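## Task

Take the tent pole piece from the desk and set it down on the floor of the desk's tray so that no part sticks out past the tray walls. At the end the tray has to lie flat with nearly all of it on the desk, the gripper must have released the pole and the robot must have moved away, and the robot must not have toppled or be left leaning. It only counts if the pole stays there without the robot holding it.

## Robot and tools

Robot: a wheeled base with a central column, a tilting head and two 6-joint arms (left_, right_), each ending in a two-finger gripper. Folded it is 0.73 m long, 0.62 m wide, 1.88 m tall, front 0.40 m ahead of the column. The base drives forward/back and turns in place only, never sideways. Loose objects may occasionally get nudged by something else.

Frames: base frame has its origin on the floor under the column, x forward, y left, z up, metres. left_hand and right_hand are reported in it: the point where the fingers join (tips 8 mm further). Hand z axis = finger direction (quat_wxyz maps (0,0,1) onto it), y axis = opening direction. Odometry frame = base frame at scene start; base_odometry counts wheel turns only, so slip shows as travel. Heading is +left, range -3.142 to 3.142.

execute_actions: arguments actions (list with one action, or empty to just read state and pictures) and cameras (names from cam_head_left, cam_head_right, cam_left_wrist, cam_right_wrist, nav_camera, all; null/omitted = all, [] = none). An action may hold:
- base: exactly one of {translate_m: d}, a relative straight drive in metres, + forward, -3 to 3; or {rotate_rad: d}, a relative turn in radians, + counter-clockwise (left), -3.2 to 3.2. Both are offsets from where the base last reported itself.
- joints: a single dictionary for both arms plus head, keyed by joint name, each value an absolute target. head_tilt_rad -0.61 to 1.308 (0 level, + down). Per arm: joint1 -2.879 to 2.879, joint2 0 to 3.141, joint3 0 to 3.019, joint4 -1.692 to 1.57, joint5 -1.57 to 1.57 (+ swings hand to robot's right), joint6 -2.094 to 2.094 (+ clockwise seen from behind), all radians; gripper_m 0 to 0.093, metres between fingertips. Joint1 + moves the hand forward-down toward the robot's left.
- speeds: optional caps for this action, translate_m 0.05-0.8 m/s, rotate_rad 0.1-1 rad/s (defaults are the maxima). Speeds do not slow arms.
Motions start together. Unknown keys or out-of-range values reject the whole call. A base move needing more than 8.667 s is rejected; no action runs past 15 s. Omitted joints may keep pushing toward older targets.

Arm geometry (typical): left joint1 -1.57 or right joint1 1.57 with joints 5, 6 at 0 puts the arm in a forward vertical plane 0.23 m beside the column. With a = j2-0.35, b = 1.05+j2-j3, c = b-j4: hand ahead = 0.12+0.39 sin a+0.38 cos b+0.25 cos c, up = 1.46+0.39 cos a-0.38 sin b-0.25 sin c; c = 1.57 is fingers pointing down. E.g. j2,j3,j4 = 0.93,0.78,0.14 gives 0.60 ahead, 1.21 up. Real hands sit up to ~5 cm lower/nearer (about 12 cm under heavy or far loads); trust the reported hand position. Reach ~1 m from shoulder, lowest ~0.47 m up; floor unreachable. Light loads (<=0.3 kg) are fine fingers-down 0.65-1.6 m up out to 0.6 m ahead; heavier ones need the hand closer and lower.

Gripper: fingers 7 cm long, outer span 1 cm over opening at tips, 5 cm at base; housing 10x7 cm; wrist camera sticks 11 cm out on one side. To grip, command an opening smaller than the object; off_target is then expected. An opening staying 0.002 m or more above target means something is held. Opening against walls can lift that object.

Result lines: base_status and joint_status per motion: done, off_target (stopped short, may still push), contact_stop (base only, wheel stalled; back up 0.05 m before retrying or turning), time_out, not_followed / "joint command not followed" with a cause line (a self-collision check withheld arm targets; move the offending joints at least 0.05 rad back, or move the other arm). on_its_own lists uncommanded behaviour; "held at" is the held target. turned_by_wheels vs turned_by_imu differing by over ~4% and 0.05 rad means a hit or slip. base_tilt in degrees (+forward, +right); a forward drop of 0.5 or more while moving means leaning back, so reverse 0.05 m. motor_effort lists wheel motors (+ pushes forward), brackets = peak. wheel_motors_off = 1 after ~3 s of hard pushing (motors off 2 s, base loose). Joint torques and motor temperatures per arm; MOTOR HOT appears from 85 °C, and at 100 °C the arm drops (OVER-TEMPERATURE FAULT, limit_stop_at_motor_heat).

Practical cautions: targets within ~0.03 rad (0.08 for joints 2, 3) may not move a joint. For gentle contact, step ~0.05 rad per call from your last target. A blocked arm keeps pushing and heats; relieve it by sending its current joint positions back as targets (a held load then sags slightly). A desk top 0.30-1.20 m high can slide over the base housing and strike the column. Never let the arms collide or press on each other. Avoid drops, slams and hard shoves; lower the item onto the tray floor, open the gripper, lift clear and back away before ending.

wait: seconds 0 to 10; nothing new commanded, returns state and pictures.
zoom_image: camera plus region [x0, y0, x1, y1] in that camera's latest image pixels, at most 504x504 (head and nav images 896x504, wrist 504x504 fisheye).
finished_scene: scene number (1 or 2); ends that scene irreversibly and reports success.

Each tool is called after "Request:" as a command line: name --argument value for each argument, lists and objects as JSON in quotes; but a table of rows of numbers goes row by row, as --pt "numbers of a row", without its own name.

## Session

Request:
execute_actions --actions '[]'

Scene clock: 0.00 s.
Joint torques (N m, as the arm reports them, + toward a larger angle): no reading
Motor temperatures (°C, as the motors report them): left_arm=[31 33 32 28 29 30] | right_arm=[29 28 34 30 29 31]
base_odometry: x=+0.000 y=+0.000 heading=+0.000 (m, m, rad; odometry frame)
turned_by_wheels: +0.000 (rad since the last result)
turned_by_imu: +0.000 (rad since the last result)
base_tilt: forward=+0.1 right=+0.0 (deg)
base_status: not commanded
joint_positions: head_tilt_rad=+0.889 left_joint1_rad=-1.561 left_joint2_rad=+0.895 left_joint3_rad=+0.362 left_joint4_rad=-0.904 left_joint5_rad=-0.046 left_joint6_rad=-0.105 left_gripper_m=+0.094 right_joint1_rad=+1.564 right_joint2_rad=+0.859 right_joint3_rad=+0.407 right_joint4_rad=-0.890 right_joint5_rad=-0.028 right_joint6_rad=-0.017 right_gripper_m=+0.094
joint_status: not commanded
wheel_motors_off: 0
motor_effort: left_wheel=+3 right_wheel=+2 (%)
left_hand: x=+0.1267 y=+0.2345 z=+1.2525 quat_wxyz=(+0.439, +0.041, -0.896, -0.047) (m; base frame)
right_hand: x=+0.1604 y=-0.2222 z=+1.2428 quat_wxyz=(+0.398, -0.001, -0.917, -0.014) (m; base frame)
pictures: cam_head_left, cam_head_right, cam_left_wrist, cam_right_wrist, nav_camera
camera_calibration (this result's frames):
cam_head_left: T_world_to_cam=[[0.0385652, -0.996246, -0.077499, 0.143993], [-0.764259, 0.0205578, -0.644581, 1.02811], [0.643755, 0.0840878, -0.760598, 1.05639], [0, 0, 0, 1]] pos_world=[0.100132, 0.0334868, 1.47735]
cam_head_right: T_world_to_cam=[[0.0410154, -0.996837, -0.0680672, 0.0786478], [-0.764013, 0.0126122, -0.645077, 1.02946], [0.643896, 0.0784623, -0.76108, 1.05375], [0, 0, 0, 1]] pos_world=[0.104786, -0.0172644, 1.47142]
cam_left_wrist: T_world_to_cam=[[0.0116619, -0.993941, -0.109298, 0.373556], [-0.0219469, -0.109533, 0.993741, -1.20911], [-0.999691, -0.00919013, -0.0230913, 0.283973], [0, 0, 0, 1]] pos_world=[0.252993, 0.241465, 1.24892]
cam_right_wrist: T_world_to_cam=[[-0.00443646, -0.999455, -0.0327154, -0.177918], [-0.132201, -0.0318424, 0.990711, -1.21608], [-0.991213, 0.00872025, -0.131987, 0.448702], [0, 0, 0, 1]] pos_world=[0.283202, -0.220457, 1.25819]
Images, in order (width x height): cam_head_left 896x504, cam_head_right 896x504, cam_left_wrist 504x504, cam_right_wrist 504x504, nav_camera 896x504.

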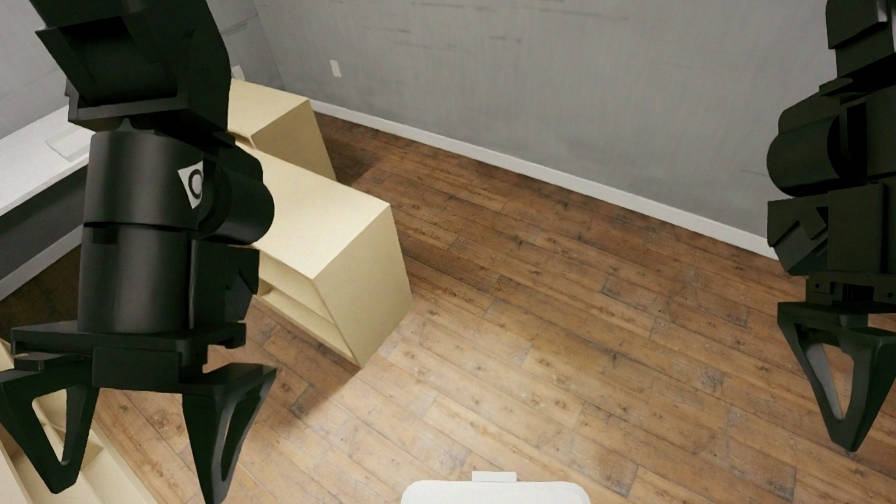

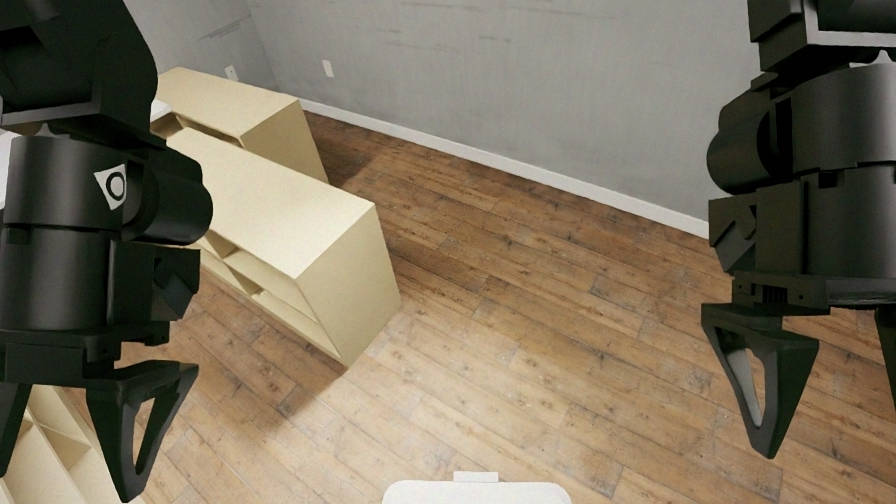

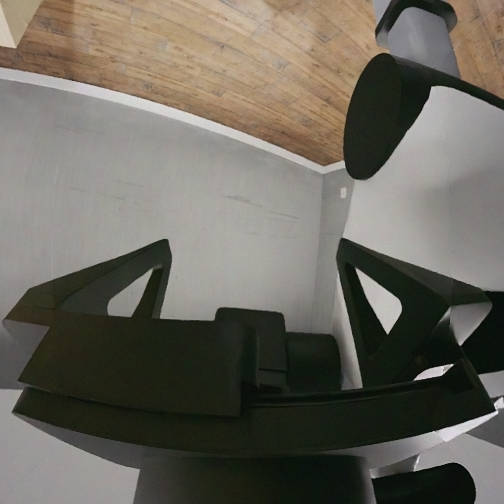

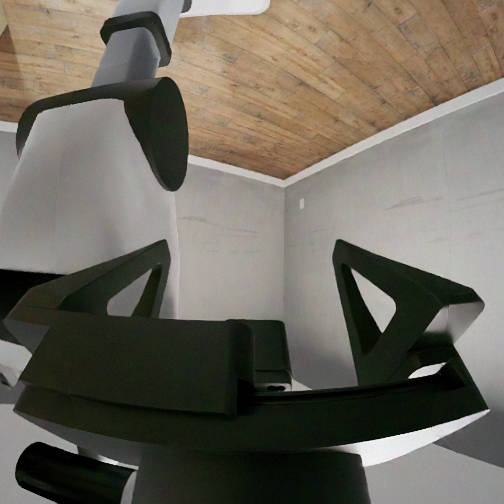

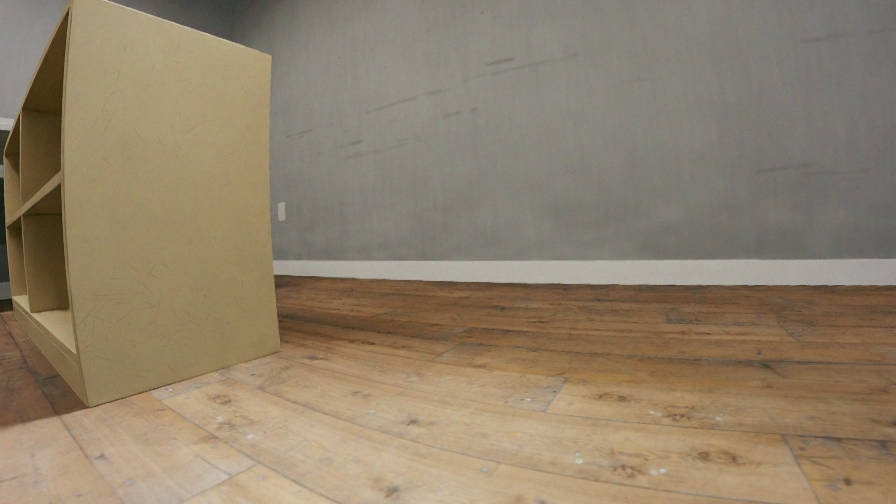

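Request:
execute_actions --actions '[{"base": {"rotate_rad": 1.03}, "joints": {"head_tilt_rad": 0.65}}]' --cameras '["cam_head_left", "cam_head_right", "nav_camera"]'

Scene clock: 32.80 s.
Joint torques (N m, as the arm reports them, + toward a larger angle): left_arm=[-0.49 -7.75 -1.02 -1.17 -0.12  0.03] | right_arm=[ 1.4  -4.74 -0.43 -1.24 -0.05 -0.01]
Motor temperatures (°C, as the motors report them): left_arm=[31 33 32 28 29 30] | right_arm=[29 28 34 30 29 31]
base_odometry: x=+0.000 y=+0.000 heading=+1.028 (m, m, rad; odometry frame)
turned_by_wheels: +1.028 (rad since the last result)
turned_by_imu: +1.028 (rad since the last result)
base_tilt: forward=+0.1 right=+0.0 (deg)
base_status: done
joint_positions: head_tilt_rad=+0.667 left_joint1_rad=-1.561 left_joint2_rad=+0.895 left_joint3_rad=+0.362 left_joint4_rad=-0.904 left_joint5_rad=-0.046 left_joint6_rad=-0.105 left_gripper_m=+0.094 right_joint1_rad=+1.564 right_joint2_rad=+0.859 right_joint3_rad=+0.408 right_joint4_rad=-0.890 right_joint5_rad=-0.028 right_joint6_rad=-0.017 right_gripper_m=+0.094
joint_status: all done
wheel_motors_off: 0
motor_effort: left_wheel=-7(48) right_wheel=+7(42) (%)
left_hand: x=+0.1267 y=+0.2345 z=+1.2525 quat_wxyz=(+0.439, +0.041, -0.896, -0.047) (m; base frame)
right_hand: x=+0.1610 y=-0.2222 z=+1.2426 quat_wxyz=(+0.397, -0.001, -0.918, -0.014) (m; base frame)
pictures: cam_head_left, cam_head_right, nav_camera
camera_calibration (this result's frames):
cam_head_left: T_world_to_cam=[[0.0546806, -0.996246, -0.0671074, 0.127184], [-0.603603, 0.0205578, -0.79702, 1.25483], [0.795408, 0.0840878, -0.600213, 0.801817], [0, 0, 0, 1]] pos_world=[0.112695, 0.0334868, 1.48992]
cam_head_right: T_world_to_cam=[[0.0549942, -0.996837, -0.0573676, 0.0614715], [-0.603254, 0.0126122, -0.79745, 1.25607], [0.795651, 0.0784623, -0.600652, 0.799105], [0, 0, 0, 1]] pos_world=[0.11854, -0.0172644, 1.48516]
Images, in order (width x height): cam_head_left 896x504, cam_head_right 896x504, nav_camera 896x504.

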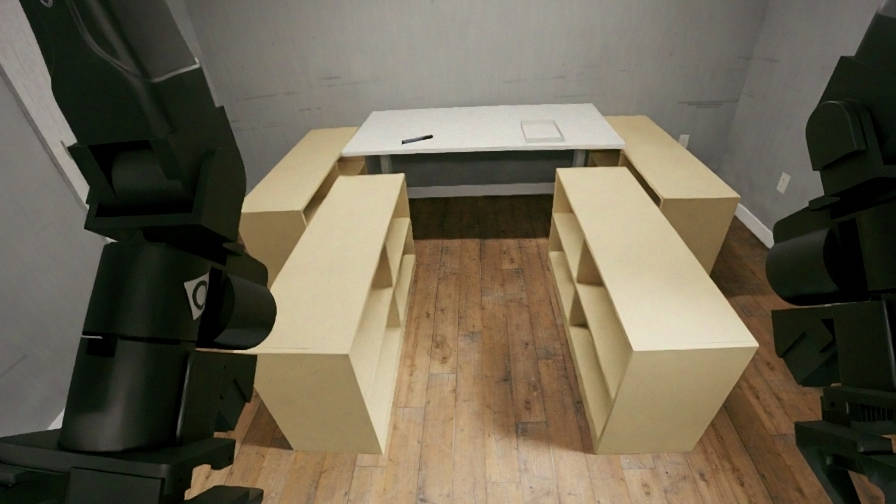

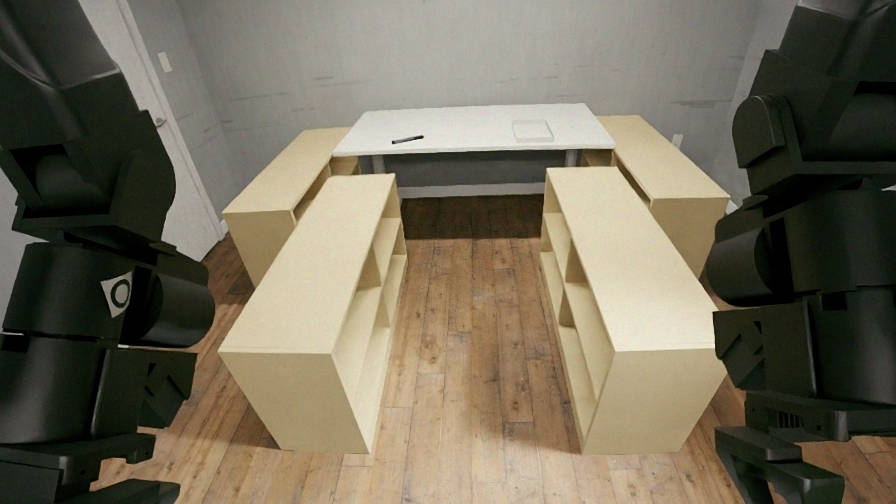

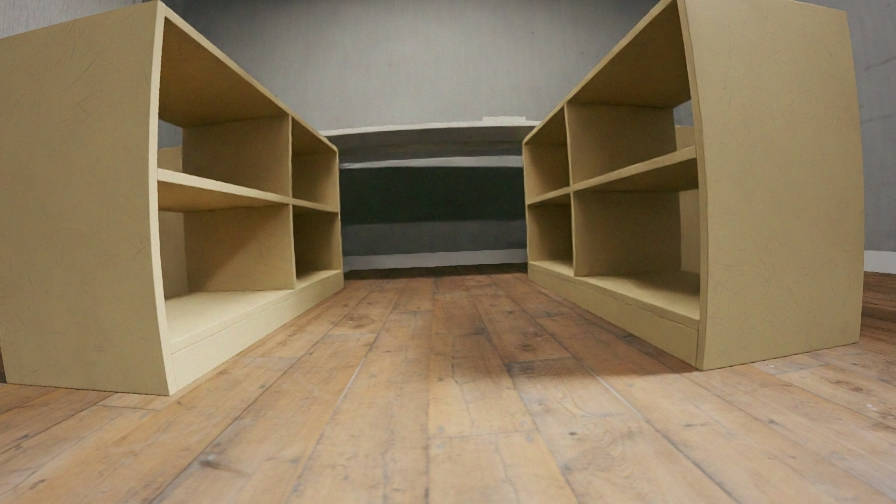

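Request:
execute_actions --actions '[{"base": {"translate_m": 1.84}, "joints": {"head_tilt_rad": 1.12, "left_joint1_rad": -1.235, "left_joint2_rad": 1.68, "left_joint3_rad": 0.915, "left_joint4_rad": 0.24, "left_joint5_rad": 0.29, "left_joint6_rad": 1.24, "right_joint2_rad": 0.1, "right_joint4_rad": 1.55, "right_joint5_rad": 0.8}, "speeds": {"translate_m": 0.75}}]' --cameras '["cam_head_left", "cam_head_right", "cam_left_wrist", "nav_camera"]'

Scene clock: 114.77 s.
Joint torques (N m, as the arm reports them, + toward a larger angle): left_arm=[  2.78 -15.54  -1.37   0.76   0.17   0.12] | right_arm=[ 1.13 -2.8   8.58  2.   -0.27 -0.07]
Motor temperatures (°C, as the motors report them): left_arm=[31 32 32 28 29 30] | right_arm=[29 28 34 30 29 31]
base_odometry: x=+0.950 y=+1.576 heading=+1.029 (m, m, rad; odometry frame)
turned_by_wheels: +0.001 (rad since the last result)
turned_by_imu: -0.004 (rad since the last result)
base_tilt: forward=+0.0 right=+0.0 (deg)
base_status: done
joint_positions: head_tilt_rad=+1.120 left_joint1_rad=-1.233 left_joint2_rad=+1.689 left_joint3_rad=+0.915 left_joint4_rad=+0.229 left_joint5_rad=+0.286 left_joint6_rad=+1.231 left_gripper_m=+0.094 right_joint1_rad=+1.564 right_joint2_rad=+0.098 right_joint3_rad=+0.396 right_joint4_rad=+1.533 right_joint5_rad=+0.797 right_joint6_rad=-0.017 right_gripper_m=+0.095
joint_status: all done
wheel_motors_off: 0
motor_effort: left_wheel=+0(49) right_wheel=-1(61) (%)
left_hand: x=+0.3896 y=+0.3817 z=+0.9501 quat_wxyz=(+0.000, -0.505, -0.863, -0.003) (m; base frame)
right_hand: x=+0.4465 y=-0.3481 z=+1.7065 quat_wxyz=(-0.851, -0.353, -0.356, +0.159) (m; base frame)
pictures: cam_head_left, cam_head_right, cam_left_wrist, nav_camera
camera_calibration (this result's frames):
cam_head_left: T_world_to_cam=[[0.0198529, -0.996246, -0.084257, 0.155335], [-0.891238, 0.0205578, -0.453069, 0.73953], [0.453101, 0.0840878, -0.887485, 1.26133], [0, 0, 0, 1]] pos_world=[0.0845045, 0.0334868, 1.46756]
cam_head_right: T_world_to_cam=[[0.0243917, -0.996837, -0.0756337, 0.0911314], [-0.891112, 0.0126122, -0.453608, 0.740948], [0.453128, 0.0784623, -0.887986, 1.25873], [0, 0, 0, 1]] pos_world=[0.0876814, -0.0172644, 1.46072]
cam_left_wrist: T_world_to_cam=[[-0.88155, -0.471833, -0.0155674, 0.54343], [-0.38676, 0.702909, 0.596939, -0.677648], [-0.270713, 0.532253, -0.802135, 0.790712], [0, 0, 0, 1]] pos_world=[0.43103, 0.311874, 1.04723]
Images, in order (width x height): cam_head_left 896x504, cam_head_right 896x504, cam_left_wrist 504x504, nav_camera 896x504.

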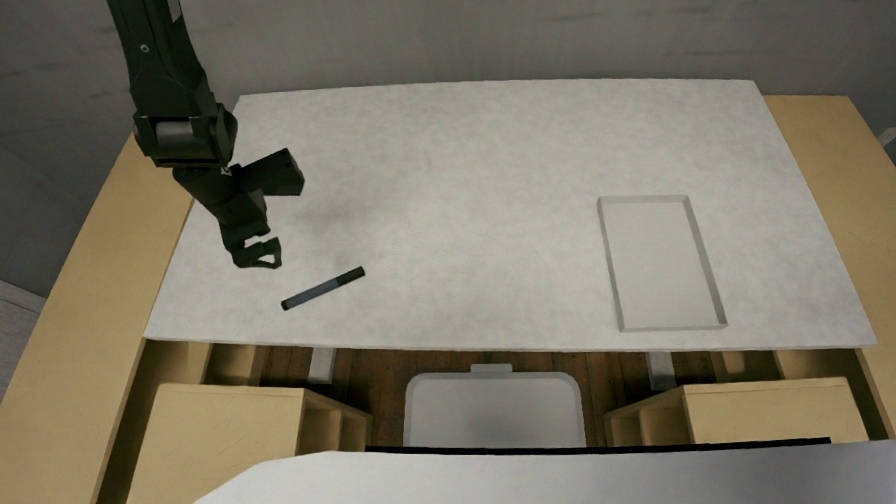

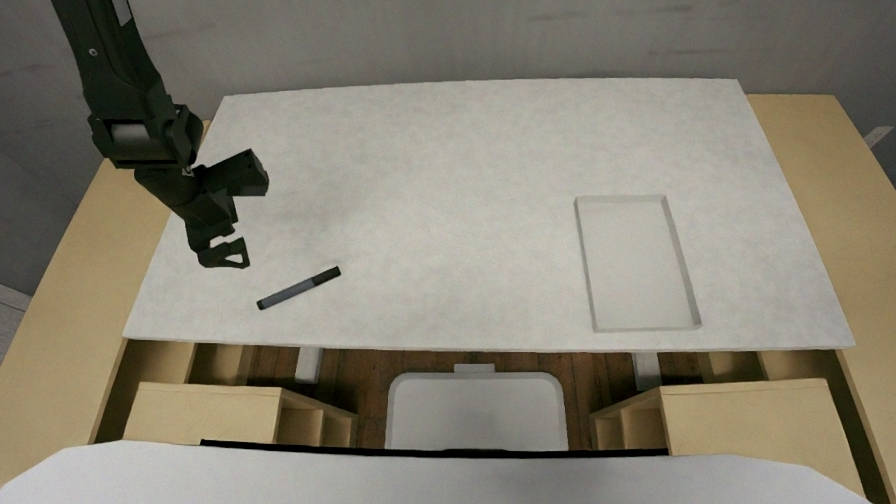

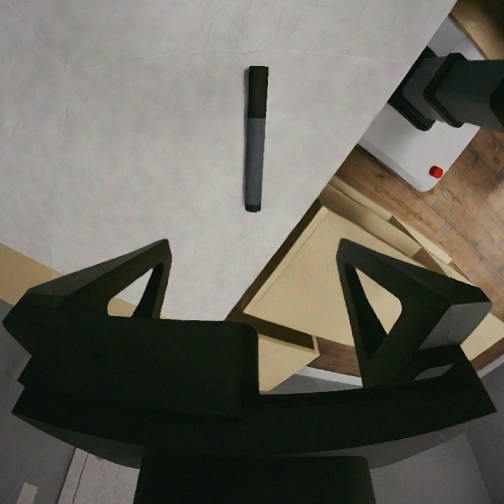

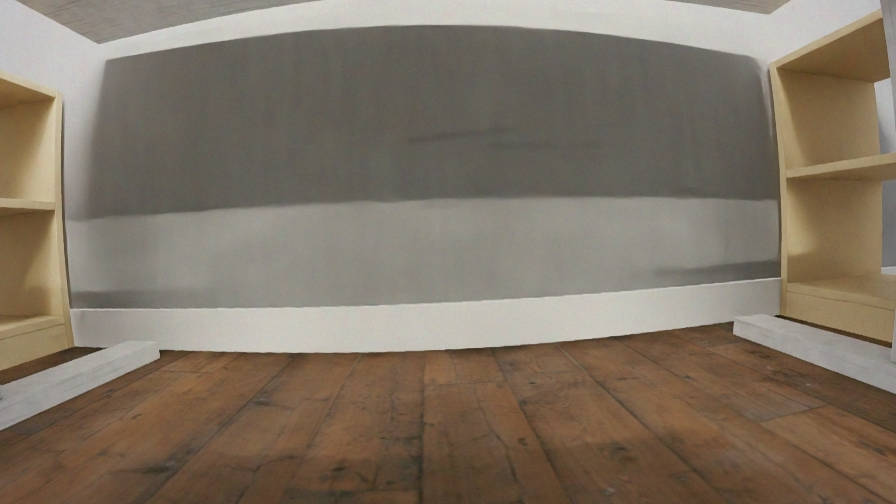

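Request:
zoom_image --camera "cam_left_wrist" --region '[160, 50, 350, 260]'

Request:
zoom_image --camera "cam_head_left" --region '[220, 230, 390, 360]'

Request:
zoom_image --camera "cam_head_left" --region '[575, 180, 755, 360]'

Request:
zoom_image --camera "cam_left_wrist" --region '[304, 0, 504, 300]'

Region (160, 50, 350, 260) of cam_left_wrist's 504x504 image, scaled by 2.400, with more detail than that image has; it fills the left 456 columns of this view, and the rest is white.

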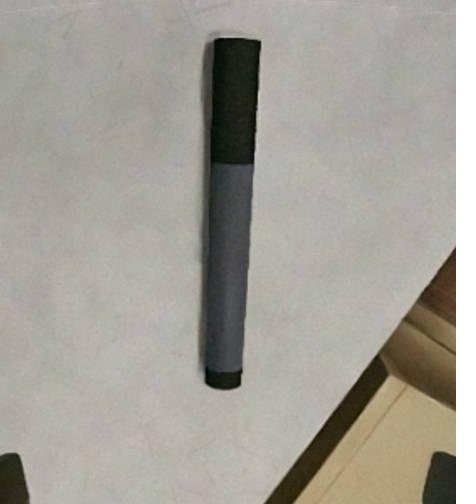

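Region (220, 230, 390, 360) of cam_head_left's 896x504 image, scaled by 2.965, with more detail than that image has; it fills the top 385 rows of this view, and the rest is white.

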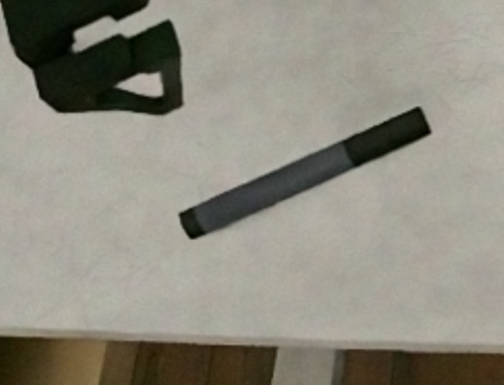

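Region (575, 180, 755, 360) of cam_head_left's 896x504 image, scaled by 2.800, with more detail than that image has.

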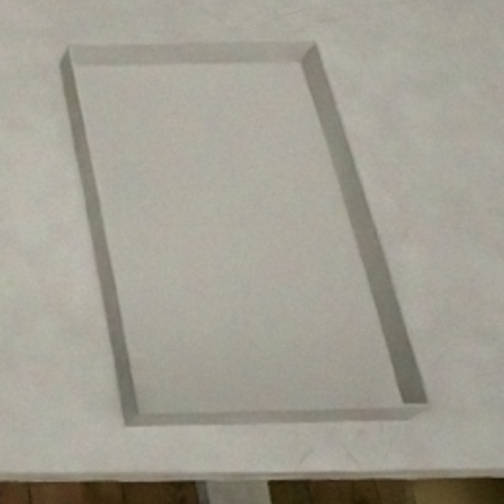

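Region (304, 0, 504, 300) of cam_left_wrist's 504x504 image, scaled by 1.680, with more detail than that image has.

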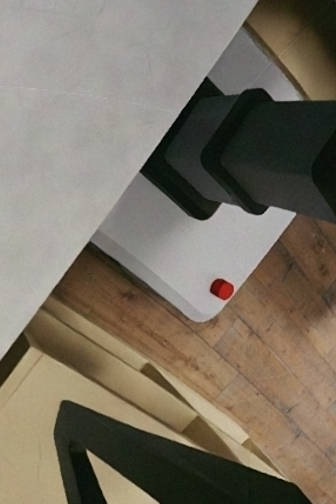

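Request:
execute_actions --actions '[{"joints": {"left_joint1_rad": -1.328, "left_joint2_rad": 2.137, "left_joint3_rad": 1.378, "left_joint4_rad": 0.255, "left_joint5_rad": 0.2}}]' --cameras '["cam_head_left", "cam_left_wrist"]'

Scene clock: 186.70 s.
Joint torques (N m, as the arm reports them, + toward a larger angle): left_arm=[  3.14 -15.83  -1.17   0.64  -0.14   0.12] | right_arm=[ 1.14 -2.16  8.58  2.03 -0.29 -0.07]
Motor temperatures (°C, as the motors report them): left_arm=[31 34 32 28 29 30] | right_arm=[29 28 37 30 29 31]
base_odometry: x=+0.950 y=+1.576 heading=+1.029 (m, m, rad; odometry frame)
turned_by_wheels: +0.000 (rad since the last result)
turned_by_imu: -0.002 (rad since the last result)
base_tilt: forward=+0.1 right=+0.0 (deg)
base_status: not commanded
joint_positions: head_tilt_rad=+1.120 left_joint1_rad=-1.335 left_joint2_rad=+2.150 left_joint3_rad=+1.374 left_joint4_rad=+0.247 left_joint5_rad=+0.203 left_joint6_rad=+1.231 left_gripper_m=+0.094 right_joint1_rad=+1.564 right_joint2_rad=+0.098 right_joint3_rad=+0.396 right_joint4_rad=+1.533 right_joint5_rad=+0.797 right_joint6_rad=-0.017 right_gripper_m=+0.095
joint_status: all done
wheel_motors_off: 0
motor_effort: left_wheel=+2(2) right_wheel=-1(2) (%)
left_hand: x=+0.3952 y=+0.3705 z=+0.7665 quat_wxyz=(-0.003, -0.528, -0.849, -0.003) (m; base frame)
right_hand: x=+0.4465 y=-0.3481 z=+1.7065 quat_wxyz=(-0.851, -0.353, -0.356, +0.159) (m; base frame)
pictures: cam_head_left, cam_left_wrist
camera_calibration (this result's frames):
cam_head_left: T_world_to_cam=[[0.0198529, -0.996246, -0.084257, 0.155335], [-0.891238, 0.0205578, -0.453069, 0.73953], [0.4531, 0.0840878, -0.887485, 1.26133], [0, 0, 0, 1]] pos_world=[0.0845045, 0.0334868, 1.46756]
cam_left_wrist: T_world_to_cam=[[-0.906004, -0.422904, -0.0175721, 0.533285], [-0.349998, 0.725175, 0.592978, -0.577767], [-0.23803, 0.54339, -0.805027, 0.636117], [0, 0, 0, 1]] pos_world=[0.432357, 0.298851, 0.864066]
Images, in order (width x height): cam_head_left 896x504, cam_left_wrist 504x504.

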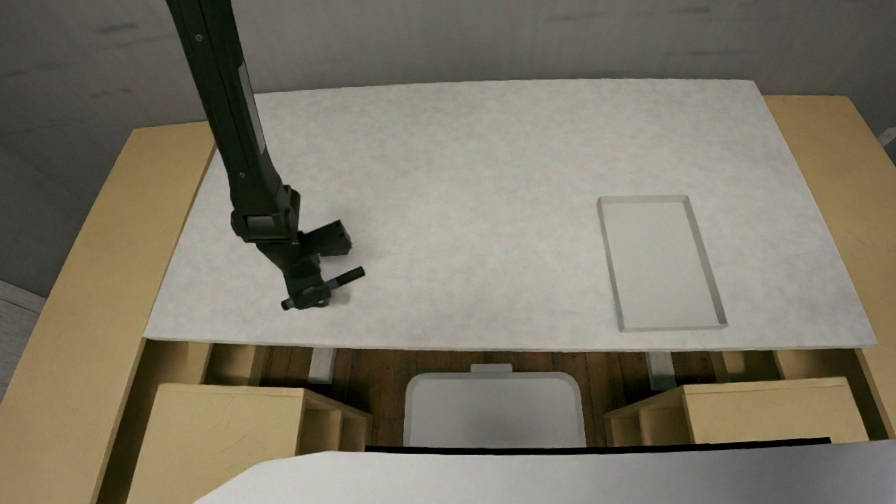

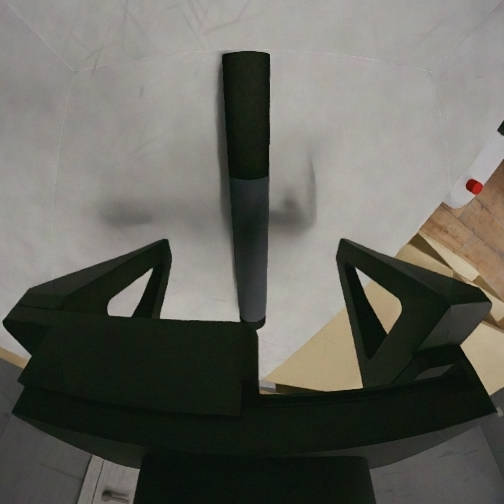

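Request:
execute_actions --actions '[]'

Scene clock: 214.40 s.
Joint torques (N m, as the arm reports them, + toward a larger angle): left_arm=[  3.54 -16.12  -1.18   0.63  -0.15   0.11] | right_arm=[ 0.63 -2.19  8.51  1.93 -0.3  -0.04]
Motor temperatures (°C, as the motors report them): left_arm=[31 34 32 28 29 30] | right_arm=[29 28 38 30 29 31]
base_odometry: x=+0.950 y=+1.576 heading=+1.029 (m, m, rad; odometry frame)
turned_by_wheels: +0.000 (rad since the last result)
turned_by_imu: -0.001 (rad since the last result)
base_tilt: forward=+0.0 right=+0.0 (deg)
base_status: not commanded
joint_positions: head_tilt_rad=+1.120 left_joint1_rad=-1.335 left_joint2_rad=+2.150 left_joint3_rad=+1.374 left_joint4_rad=+0.247 left_joint5_rad=+0.203 left_joint6_rad=+1.231 left_gripper_m=+0.094 right_joint1_rad=+1.564 right_joint2_rad=+0.098 right_joint3_rad=+0.396 right_joint4_rad=+1.533 right_joint5_rad=+0.797 right_joint6_rad=-0.017 right_gripper_m=+0.095
joint_status: all done
wheel_motors_off: 0
motor_effort: left_wheel=+1(2) right_wheel=-2(2) (%)
left_hand: x=+0.3952 y=+0.3705 z=+0.7665 quat_wxyz=(-0.003, -0.528, -0.849, -0.003) (m; base frame)
right_hand: x=+0.4465 y=-0.3481 z=+1.7065 quat_wxyz=(-0.851, -0.353, -0.356, +0.159) (m; base frame)
pictures: cam_head_left, cam_head_right, cam_left_wrist, cam_right_wrist, nav_camera
camera_calibration (this result's frames):
cam_head_left: T_world_to_cam=[[0.0198529, -0.996246, -0.084257, 0.155335], [-0.891238, 0.0205578, -0.453069, 0.73953], [0.4531, 0.0840878, -0.887485, 1.26133], [0, 0, 0, 1]] pos_world=[0.0845045, 0.0334868, 1.46756]
cam_head_right: T_world_to_cam=[[0.0243917, -0.996837, -0.0756337, 0.0911314], [-0.891112, 0.0126122, -0.453608, 0.740947], [0.453127, 0.0784623, -0.887986, 1.25873], [0, 0, 0, 1]] pos_world=[0.0876813, -0.0172644, 1.46072]
cam_left_wrist: T_world_to_cam=[[-0.906004, -0.422904, -0.0175721, 0.533285], [-0.349998, 0.725175, 0.592978, -0.577767], [-0.23803, 0.54339, -0.805027, 0.636117], [0, 0, 0, 1]] pos_world=[0.432357, 0.298851, 0.864066]
cam_right_wrist: T_world_to_cam=[[-0.529579, -0.699065, -0.480472, 0.81585], [0.276084, 0.393533, -0.876875, 1.51116], [0.802075, -0.597025, -0.0154058, -0.415989], [0, 0, 0, 1]] pos_world=[0.348503, -0.272714, 1.71068]
Images, in order (width x height): cam_head_left 896x504, cam_head_right 896x504, cam_left_wrist 504x504, cam_right_wrist 504x504, nav_camera 896x504.

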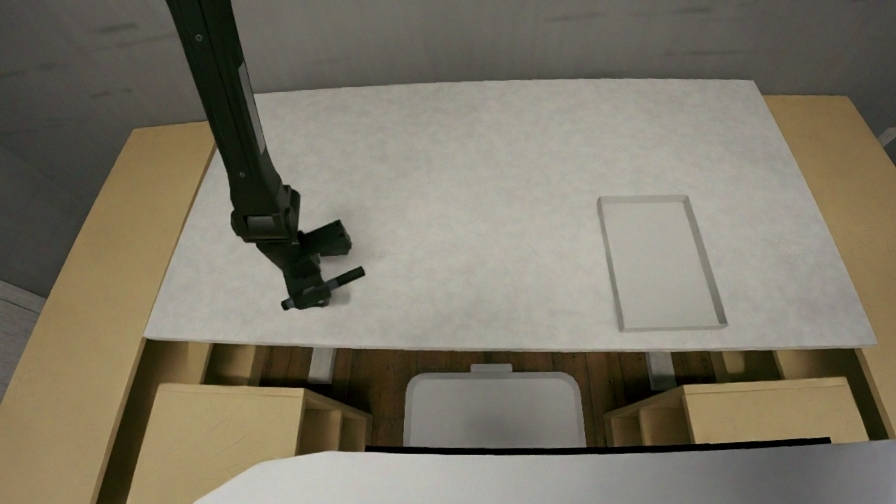

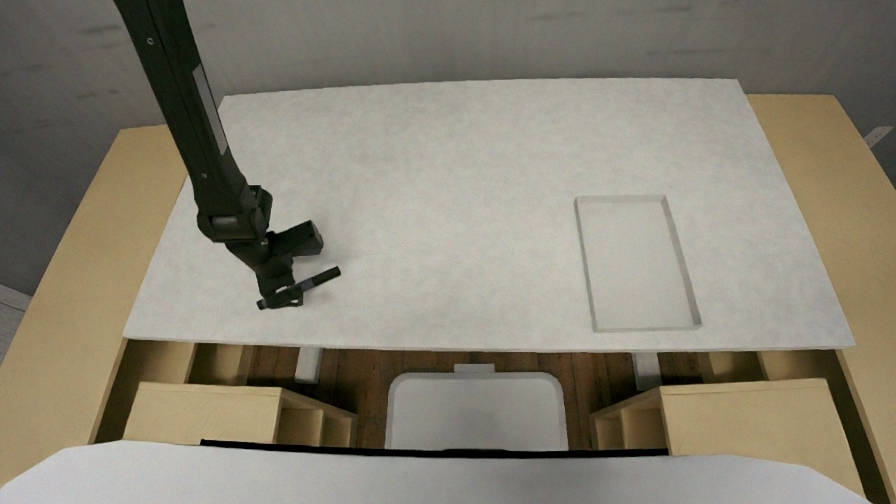

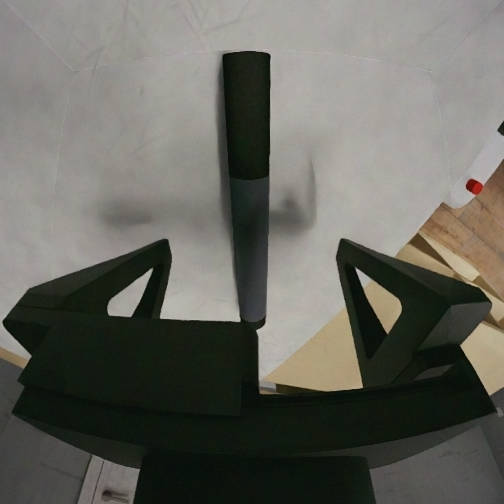

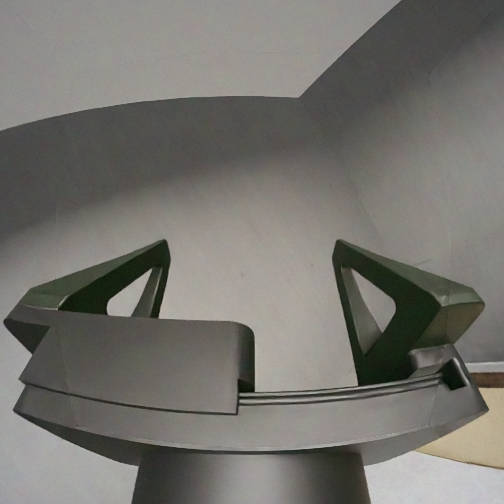

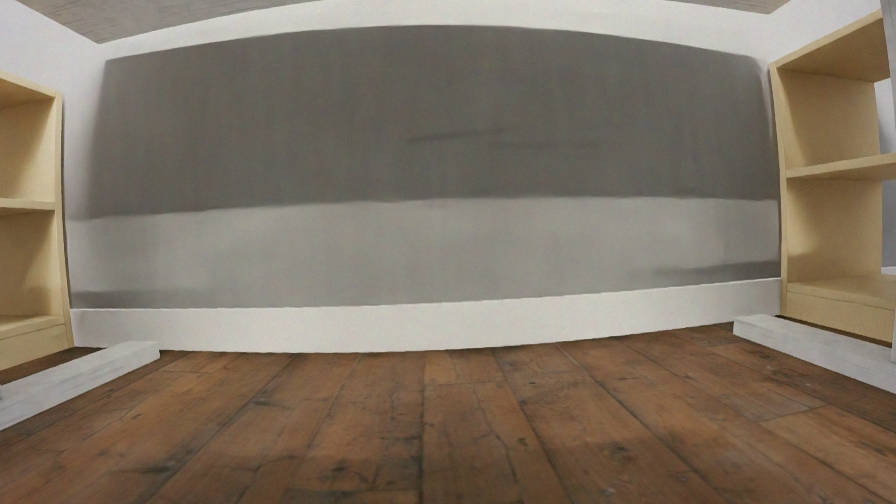

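Request:
zoom_image --camera "cam_left_wrist" --region '[150, 30, 370, 350]'

Request:
zoom_image --camera "cam_head_left" --region '[220, 180, 420, 340]'

Region (150, 30, 370, 350) of cam_left_wrist's 504x504 image, scaled by 1.575, with more detail than that image has; it fills the left 346 columns of this view, and the rest is white.

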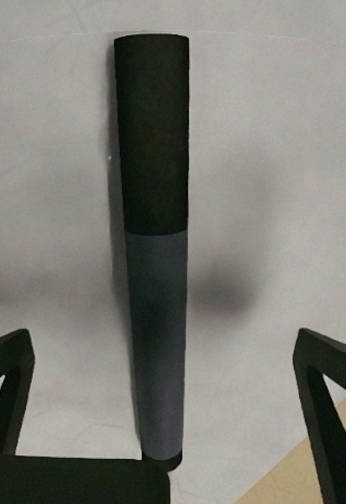

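Region (220, 180, 420, 340) of cam_head_left's 896x504 image, scaled by 2.520, with more detail than that image has; it fills the top 403 rows of this view, and the rest is white.

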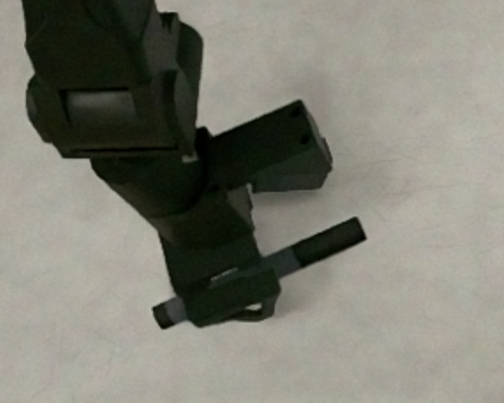

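Request:
execute_actions --actions '[{"joints": {"left_joint2_rad": 2.236, "left_joint3_rad": 1.474, "left_gripper_m": 0.062}}]' --cameras '["cam_left_wrist", "cam_head_left"]'

Scene clock: 270.67 s.
Joint torques (N m, as the arm reports them, + toward a larger angle): left_arm=[  3.42 -14.58  -1.67   0.75  -0.12   0.11] | right_arm=[ 1.   -1.67  8.54  2.04 -0.28 -0.03]
Motor temperatures (°C, as the motors report them): left_arm=[31 34 31 28 29 30] | right_arm=[29 28 38 30 29 31]
base_odometry: x=+0.950 y=+1.576 heading=+1.029 (m, m, rad; odometry frame)
turned_by_wheels: +0.000 (rad since the last result)
turned_by_imu: -0.001 (rad since the last result)
base_tilt: forward=+0.0 right=+0.0 (deg)
base_status: not commanded
joint_positions: head_tilt_rad=+1.120 left_joint1_rad=-1.335 left_joint2_rad=+2.229 left_joint3_rad=+1.480 left_joint4_rad=+0.247 left_joint5_rad=+0.203 left_joint6_rad=+1.231 left_gripper_m=+0.062 right_joint1_rad=+1.564 right_joint2_rad=+0.098 right_joint3_rad=+0.396 right_joint4_rad=+1.533 right_joint5_rad=+0.797 right_joint6_rad=-0.017 right_gripper_m=+0.095
joint_status: all done
wheel_motors_off: 0
motor_effort: left_wheel=+1(1) right_wheel=-2(2) (%)
left_hand: x=+0.4034 y=+0.3779 z=+0.7356 quat_wxyz=(-0.013, -0.531, -0.847, -0.011) (m; base frame)
right_hand: x=+0.4465 y=-0.3481 z=+1.7065 quat_wxyz=(-0.851, -0.353, -0.356, +0.159) (m; base frame)
pictures: cam_head_left, cam_left_wrist
camera_calibration (this result's frames):
cam_head_left: T_world_to_cam=[[0.0198529, -0.996246, -0.084257, 0.155335], [-0.891238, 0.0205578, -0.453069, 0.73953], [0.453101, 0.0840878, -0.887485, 1.26133], [0, 0, 0, 1]] pos_world=[0.0845045, 0.0334868, 1.46756]
cam_left_wrist: T_world_to_cam=[[-0.907532, -0.417762, -0.0431385, 0.560827], [-0.361703, 0.725262, 0.585804, -0.551974], [-0.21344, 0.547239, -0.809304, 0.600925], [0, 0, 0, 1]] pos_world=[0.437579, 0.305768, 0.833873]
Images, in order (width x height): cam_head_left 896x504, cam_left_wrist 504x504.

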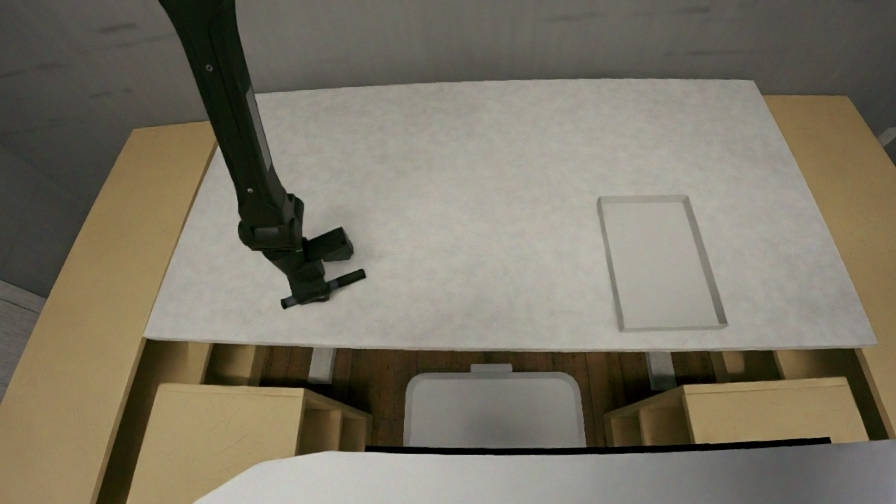

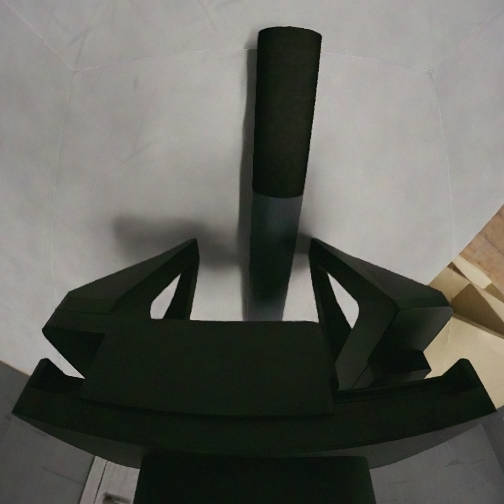

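Request:
zoom_image --camera "cam_left_wrist" --region '[170, 170, 350, 330]'

Request:
zoom_image --camera "cam_left_wrist" --region '[200, 10, 380, 210]'

Region (170, 170, 350, 330) of cam_left_wrist's 504x504 image, scaled by 2.800, with more detail than that image has.

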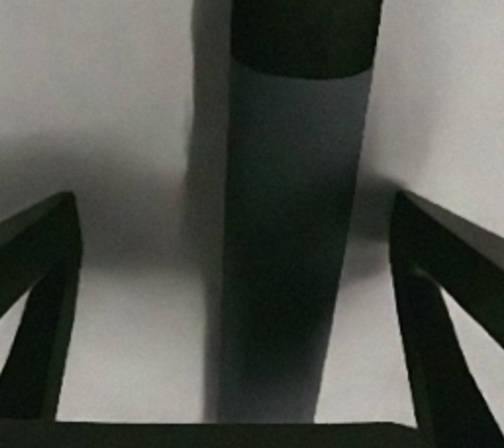

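Region (200, 10, 380, 210) of cam_left_wrist's 504x504 image, scaled by 2.520, with more detail than that image has; it fills the left 454 columns of this view, and the rest is white.

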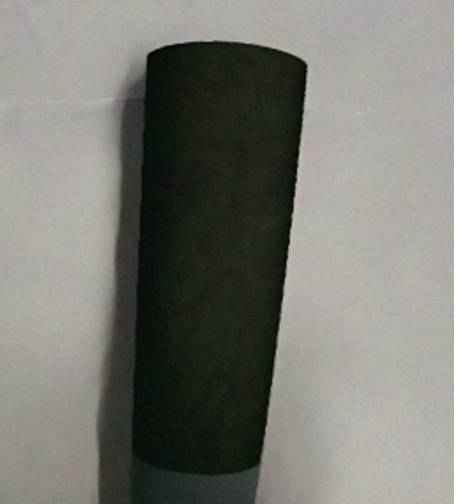

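Request:
execute_actions --actions '[{"joints": {"left_gripper_m": 0.008}}]' --cameras '["cam_left_wrist", "cam_head_left"]'

Scene clock: 286.17 s.
Joint torques (N m, as the arm reports them, + toward a larger angle): left_arm=[  3.67 -14.79  -1.7    0.62  -0.12   0.1 ] | right_arm=[ 1.2  -2.17  8.58  2.08 -0.28 -0.06]
Motor temperatures (°C, as the motors report them): left_arm=[31 34 31 28 29 30] | right_arm=[29 28 38 30 29 31]
base_odometry: x=+0.950 y=+1.576 heading=+1.029 (m, m, rad; odometry frame)
turned_by_wheels: +0.000 (rad since the last result)
turned_by_imu: -0.003 (rad since the last result)
base_tilt: forward=+0.1 right=+0.0 (deg)
base_status: not commanded
joint_positions: head_tilt_rad=+1.120 left_joint1_rad=-1.335 left_joint2_rad=+2.229 left_joint3_rad=+1.480 left_joint4_rad=+0.247 left_joint5_rad=+0.203 left_joint6_rad=+1.232 left_gripper_m=+0.021 right_joint1_rad=+1.564 right_joint2_rad=+0.098 right_joint3_rad=+0.396 right_joint4_rad=+1.533 right_joint5_rad=+0.797 right_joint6_rad=-0.017 right_gripper_m=+0.095
joint_status: left_gripper_m off_target (ended at +0.021, target +0.008)
wheel_motors_off: 0
motor_effort: left_wheel=+1(1) right_wheel=-2(2) (%)
left_hand: x=+0.4034 y=+0.3779 z=+0.7356 quat_wxyz=(-0.013, -0.531, -0.847, -0.011) (m; base frame)
right_hand: x=+0.4465 y=-0.3481 z=+1.7065 quat_wxyz=(-0.851, -0.353, -0.356, +0.159) (m; base frame)
pictures: cam_head_left, cam_left_wrist
camera_calibration (this result's frames):
cam_head_left: T_world_to_cam=[[0.0198529, -0.996246, -0.084257, 0.155335], [-0.891238, 0.0205578, -0.453069, 0.73953], [0.4531, 0.0840878, -0.887485, 1.26133], [0, 0, 0, 1]] pos_world=[0.0845045, 0.0334868, 1.46756]
cam_left_wrist: T_world_to_cam=[[-0.90785, -0.417069, -0.0431458, 0.560699], [-0.361148, 0.725522, 0.585824, -0.552312], [-0.213025, 0.547422, -0.809289, 0.600678], [0, 0, 0, 1]] pos_world=[0.437524, 0.30574, 0.833871]
Images, in order (width x height): cam_head_left 896x504, cam_left_wrist 504x504.

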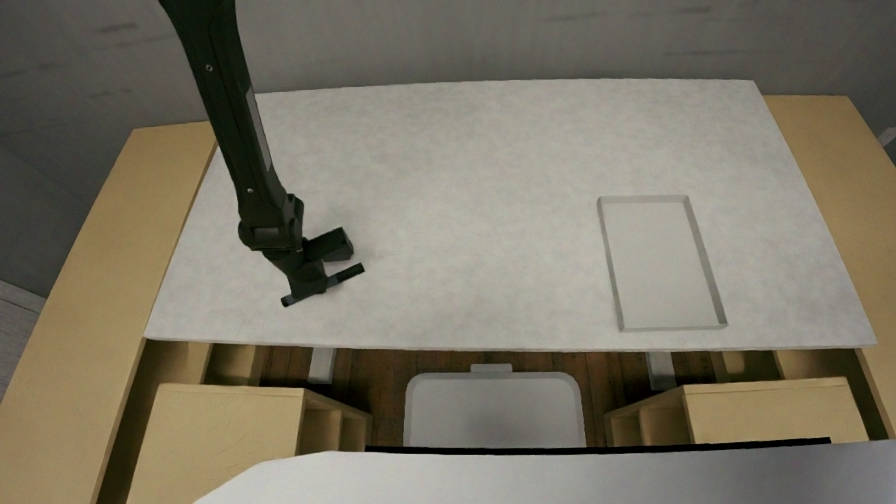

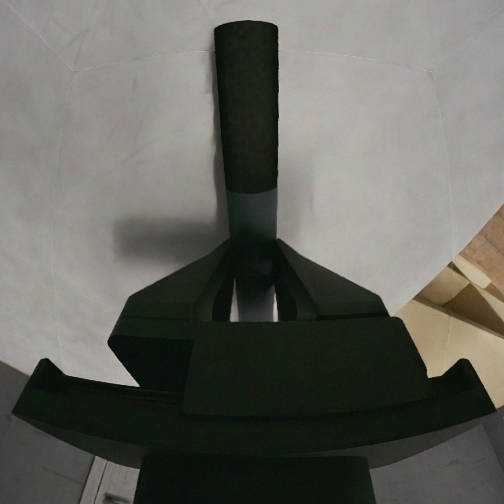

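Request:
zoom_image --camera "cam_head_left" --region '[570, 180, 760, 350]'

Request:
zoom_image --camera "cam_head_left" --region '[260, 220, 400, 330]'

Region (570, 180, 760, 350) of cam_head_left's 896x504 image, scaled by 2.653, with more detail than that image has; it fills the top 451 rows of this view, and the rest is white.

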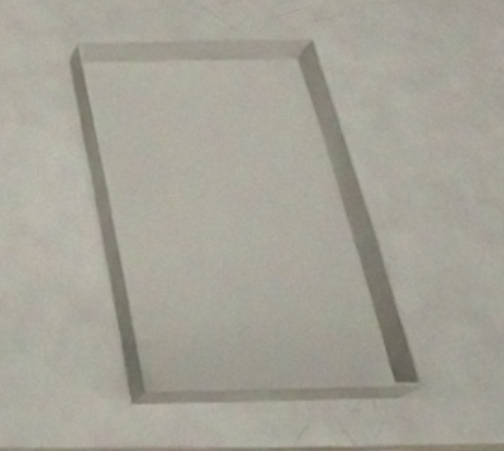

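Region (260, 220, 400, 330) of cam_head_left's 896x504 image, scaled by 3.600, with more detail than that image has; it fills the top 396 rows of this view, and the rest is white.

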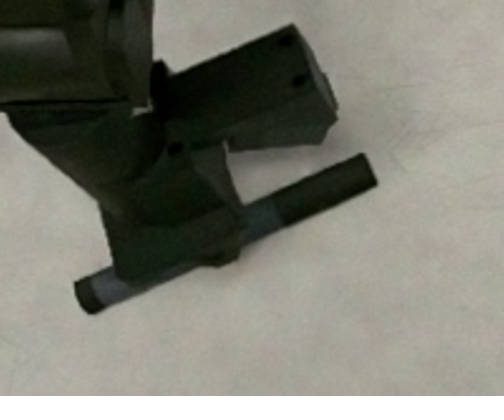

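Request:
execute_actions --actions '[{"base": {"rotate_rad": -0.35}, "joints": {"left_joint2_rad": 2.06, "left_joint6_rad": 0.3}}]' --cameras '["cam_left_wrist", "cam_head_left"]'

Scene clock: 408.10 s.
Joint torques (N m, as the arm reports them, + toward a larger angle): left_arm=[  2.93 -17.03  -0.13   1.01  -0.17  -0.07] | right_arm=[ 0.74 -1.74  8.69  2.06 -0.28 -0.07]
Motor temperatures (°C, as the motors report them): left_arm=[31 34 31 28 29 30] | right_arm=[29 28 39 30 29 31]
base_odometry: x=+0.950 y=+1.576 heading=+0.681 (m, m, rad; odometry frame)
turned_by_wheels: -0.348 (rad since the last result)
turned_by_imu: -0.350 (rad since the last result)
base_tilt: forward=+0.0 right=+0.0 (deg)
base_status: done
joint_positions: head_tilt_rad=+1.120 left_joint1_rad=-1.327 left_joint2_rad=+2.043 left_joint3_rad=+1.482 left_joint4_rad=+0.249 left_joint5_rad=+0.202 left_joint6_rad=+0.310 left_gripper_m=+0.021 right_joint1_rad=+1.564 right_joint2_rad=+0.098 right_joint3_rad=+0.396 right_joint4_rad=+1.533 right_joint5_rad=+0.797 right_joint6_rad=-0.017 right_gripper_m=+0.095
joint_status: all done
wheel_motors_off: 0
motor_effort: left_wheel=+5(38) right_wheel=-6(56) (%)
left_hand: x=+0.5348 y=+0.3859 z=+0.8026 quat_wxyz=(-0.107, -0.115, -0.987, -0.027) (m; base frame)
right_hand: x=+0.4465 y=-0.3482 z=+1.7065 quat_wxyz=(-0.851, -0.353, -0.356, +0.159) (m; base frame)
pictures: cam_head_left, cam_left_wrist
camera_calibration (this result's frames):
cam_head_left: T_world_to_cam=[[0.0198529, -0.996246, -0.084257, 0.155335], [-0.891238, 0.0205578, -0.453069, 0.73953], [0.4531, 0.0840878, -0.887485, 1.26133], [0, 0, 0, 1]] pos_world=[0.0845045, 0.0334868, 1.46756]
cam_left_wrist: T_world_to_cam=[[-0.23942, -0.966474, -0.0927632, 0.580529], [-0.890999, 0.18075, 0.416473, 0.0796575], [-0.385744, 0.182364, -0.904403, 0.988133], [0, 0, 0, 1]] pos_world=[0.591131, 0.366468, 0.914347]
Images, in order (width x height): cam_head_left 896x504, cam_left_wrist 504x504.

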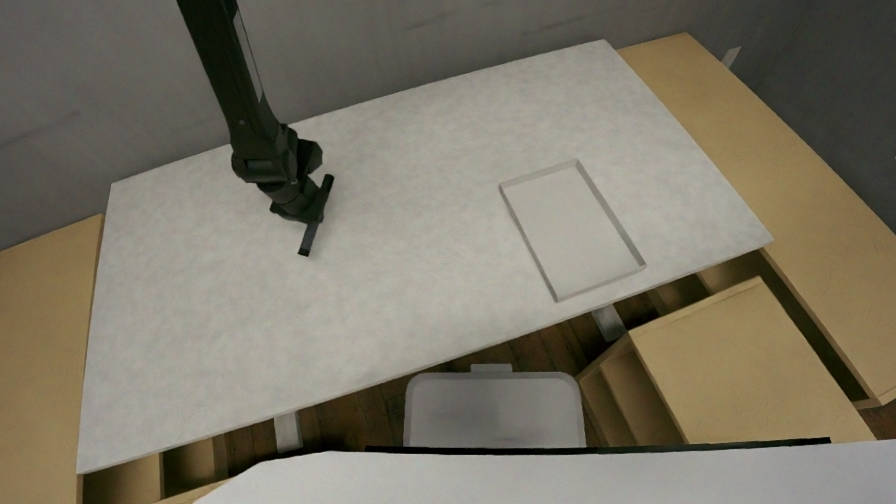

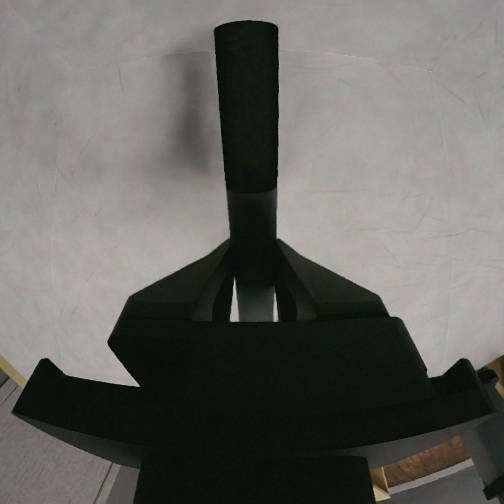

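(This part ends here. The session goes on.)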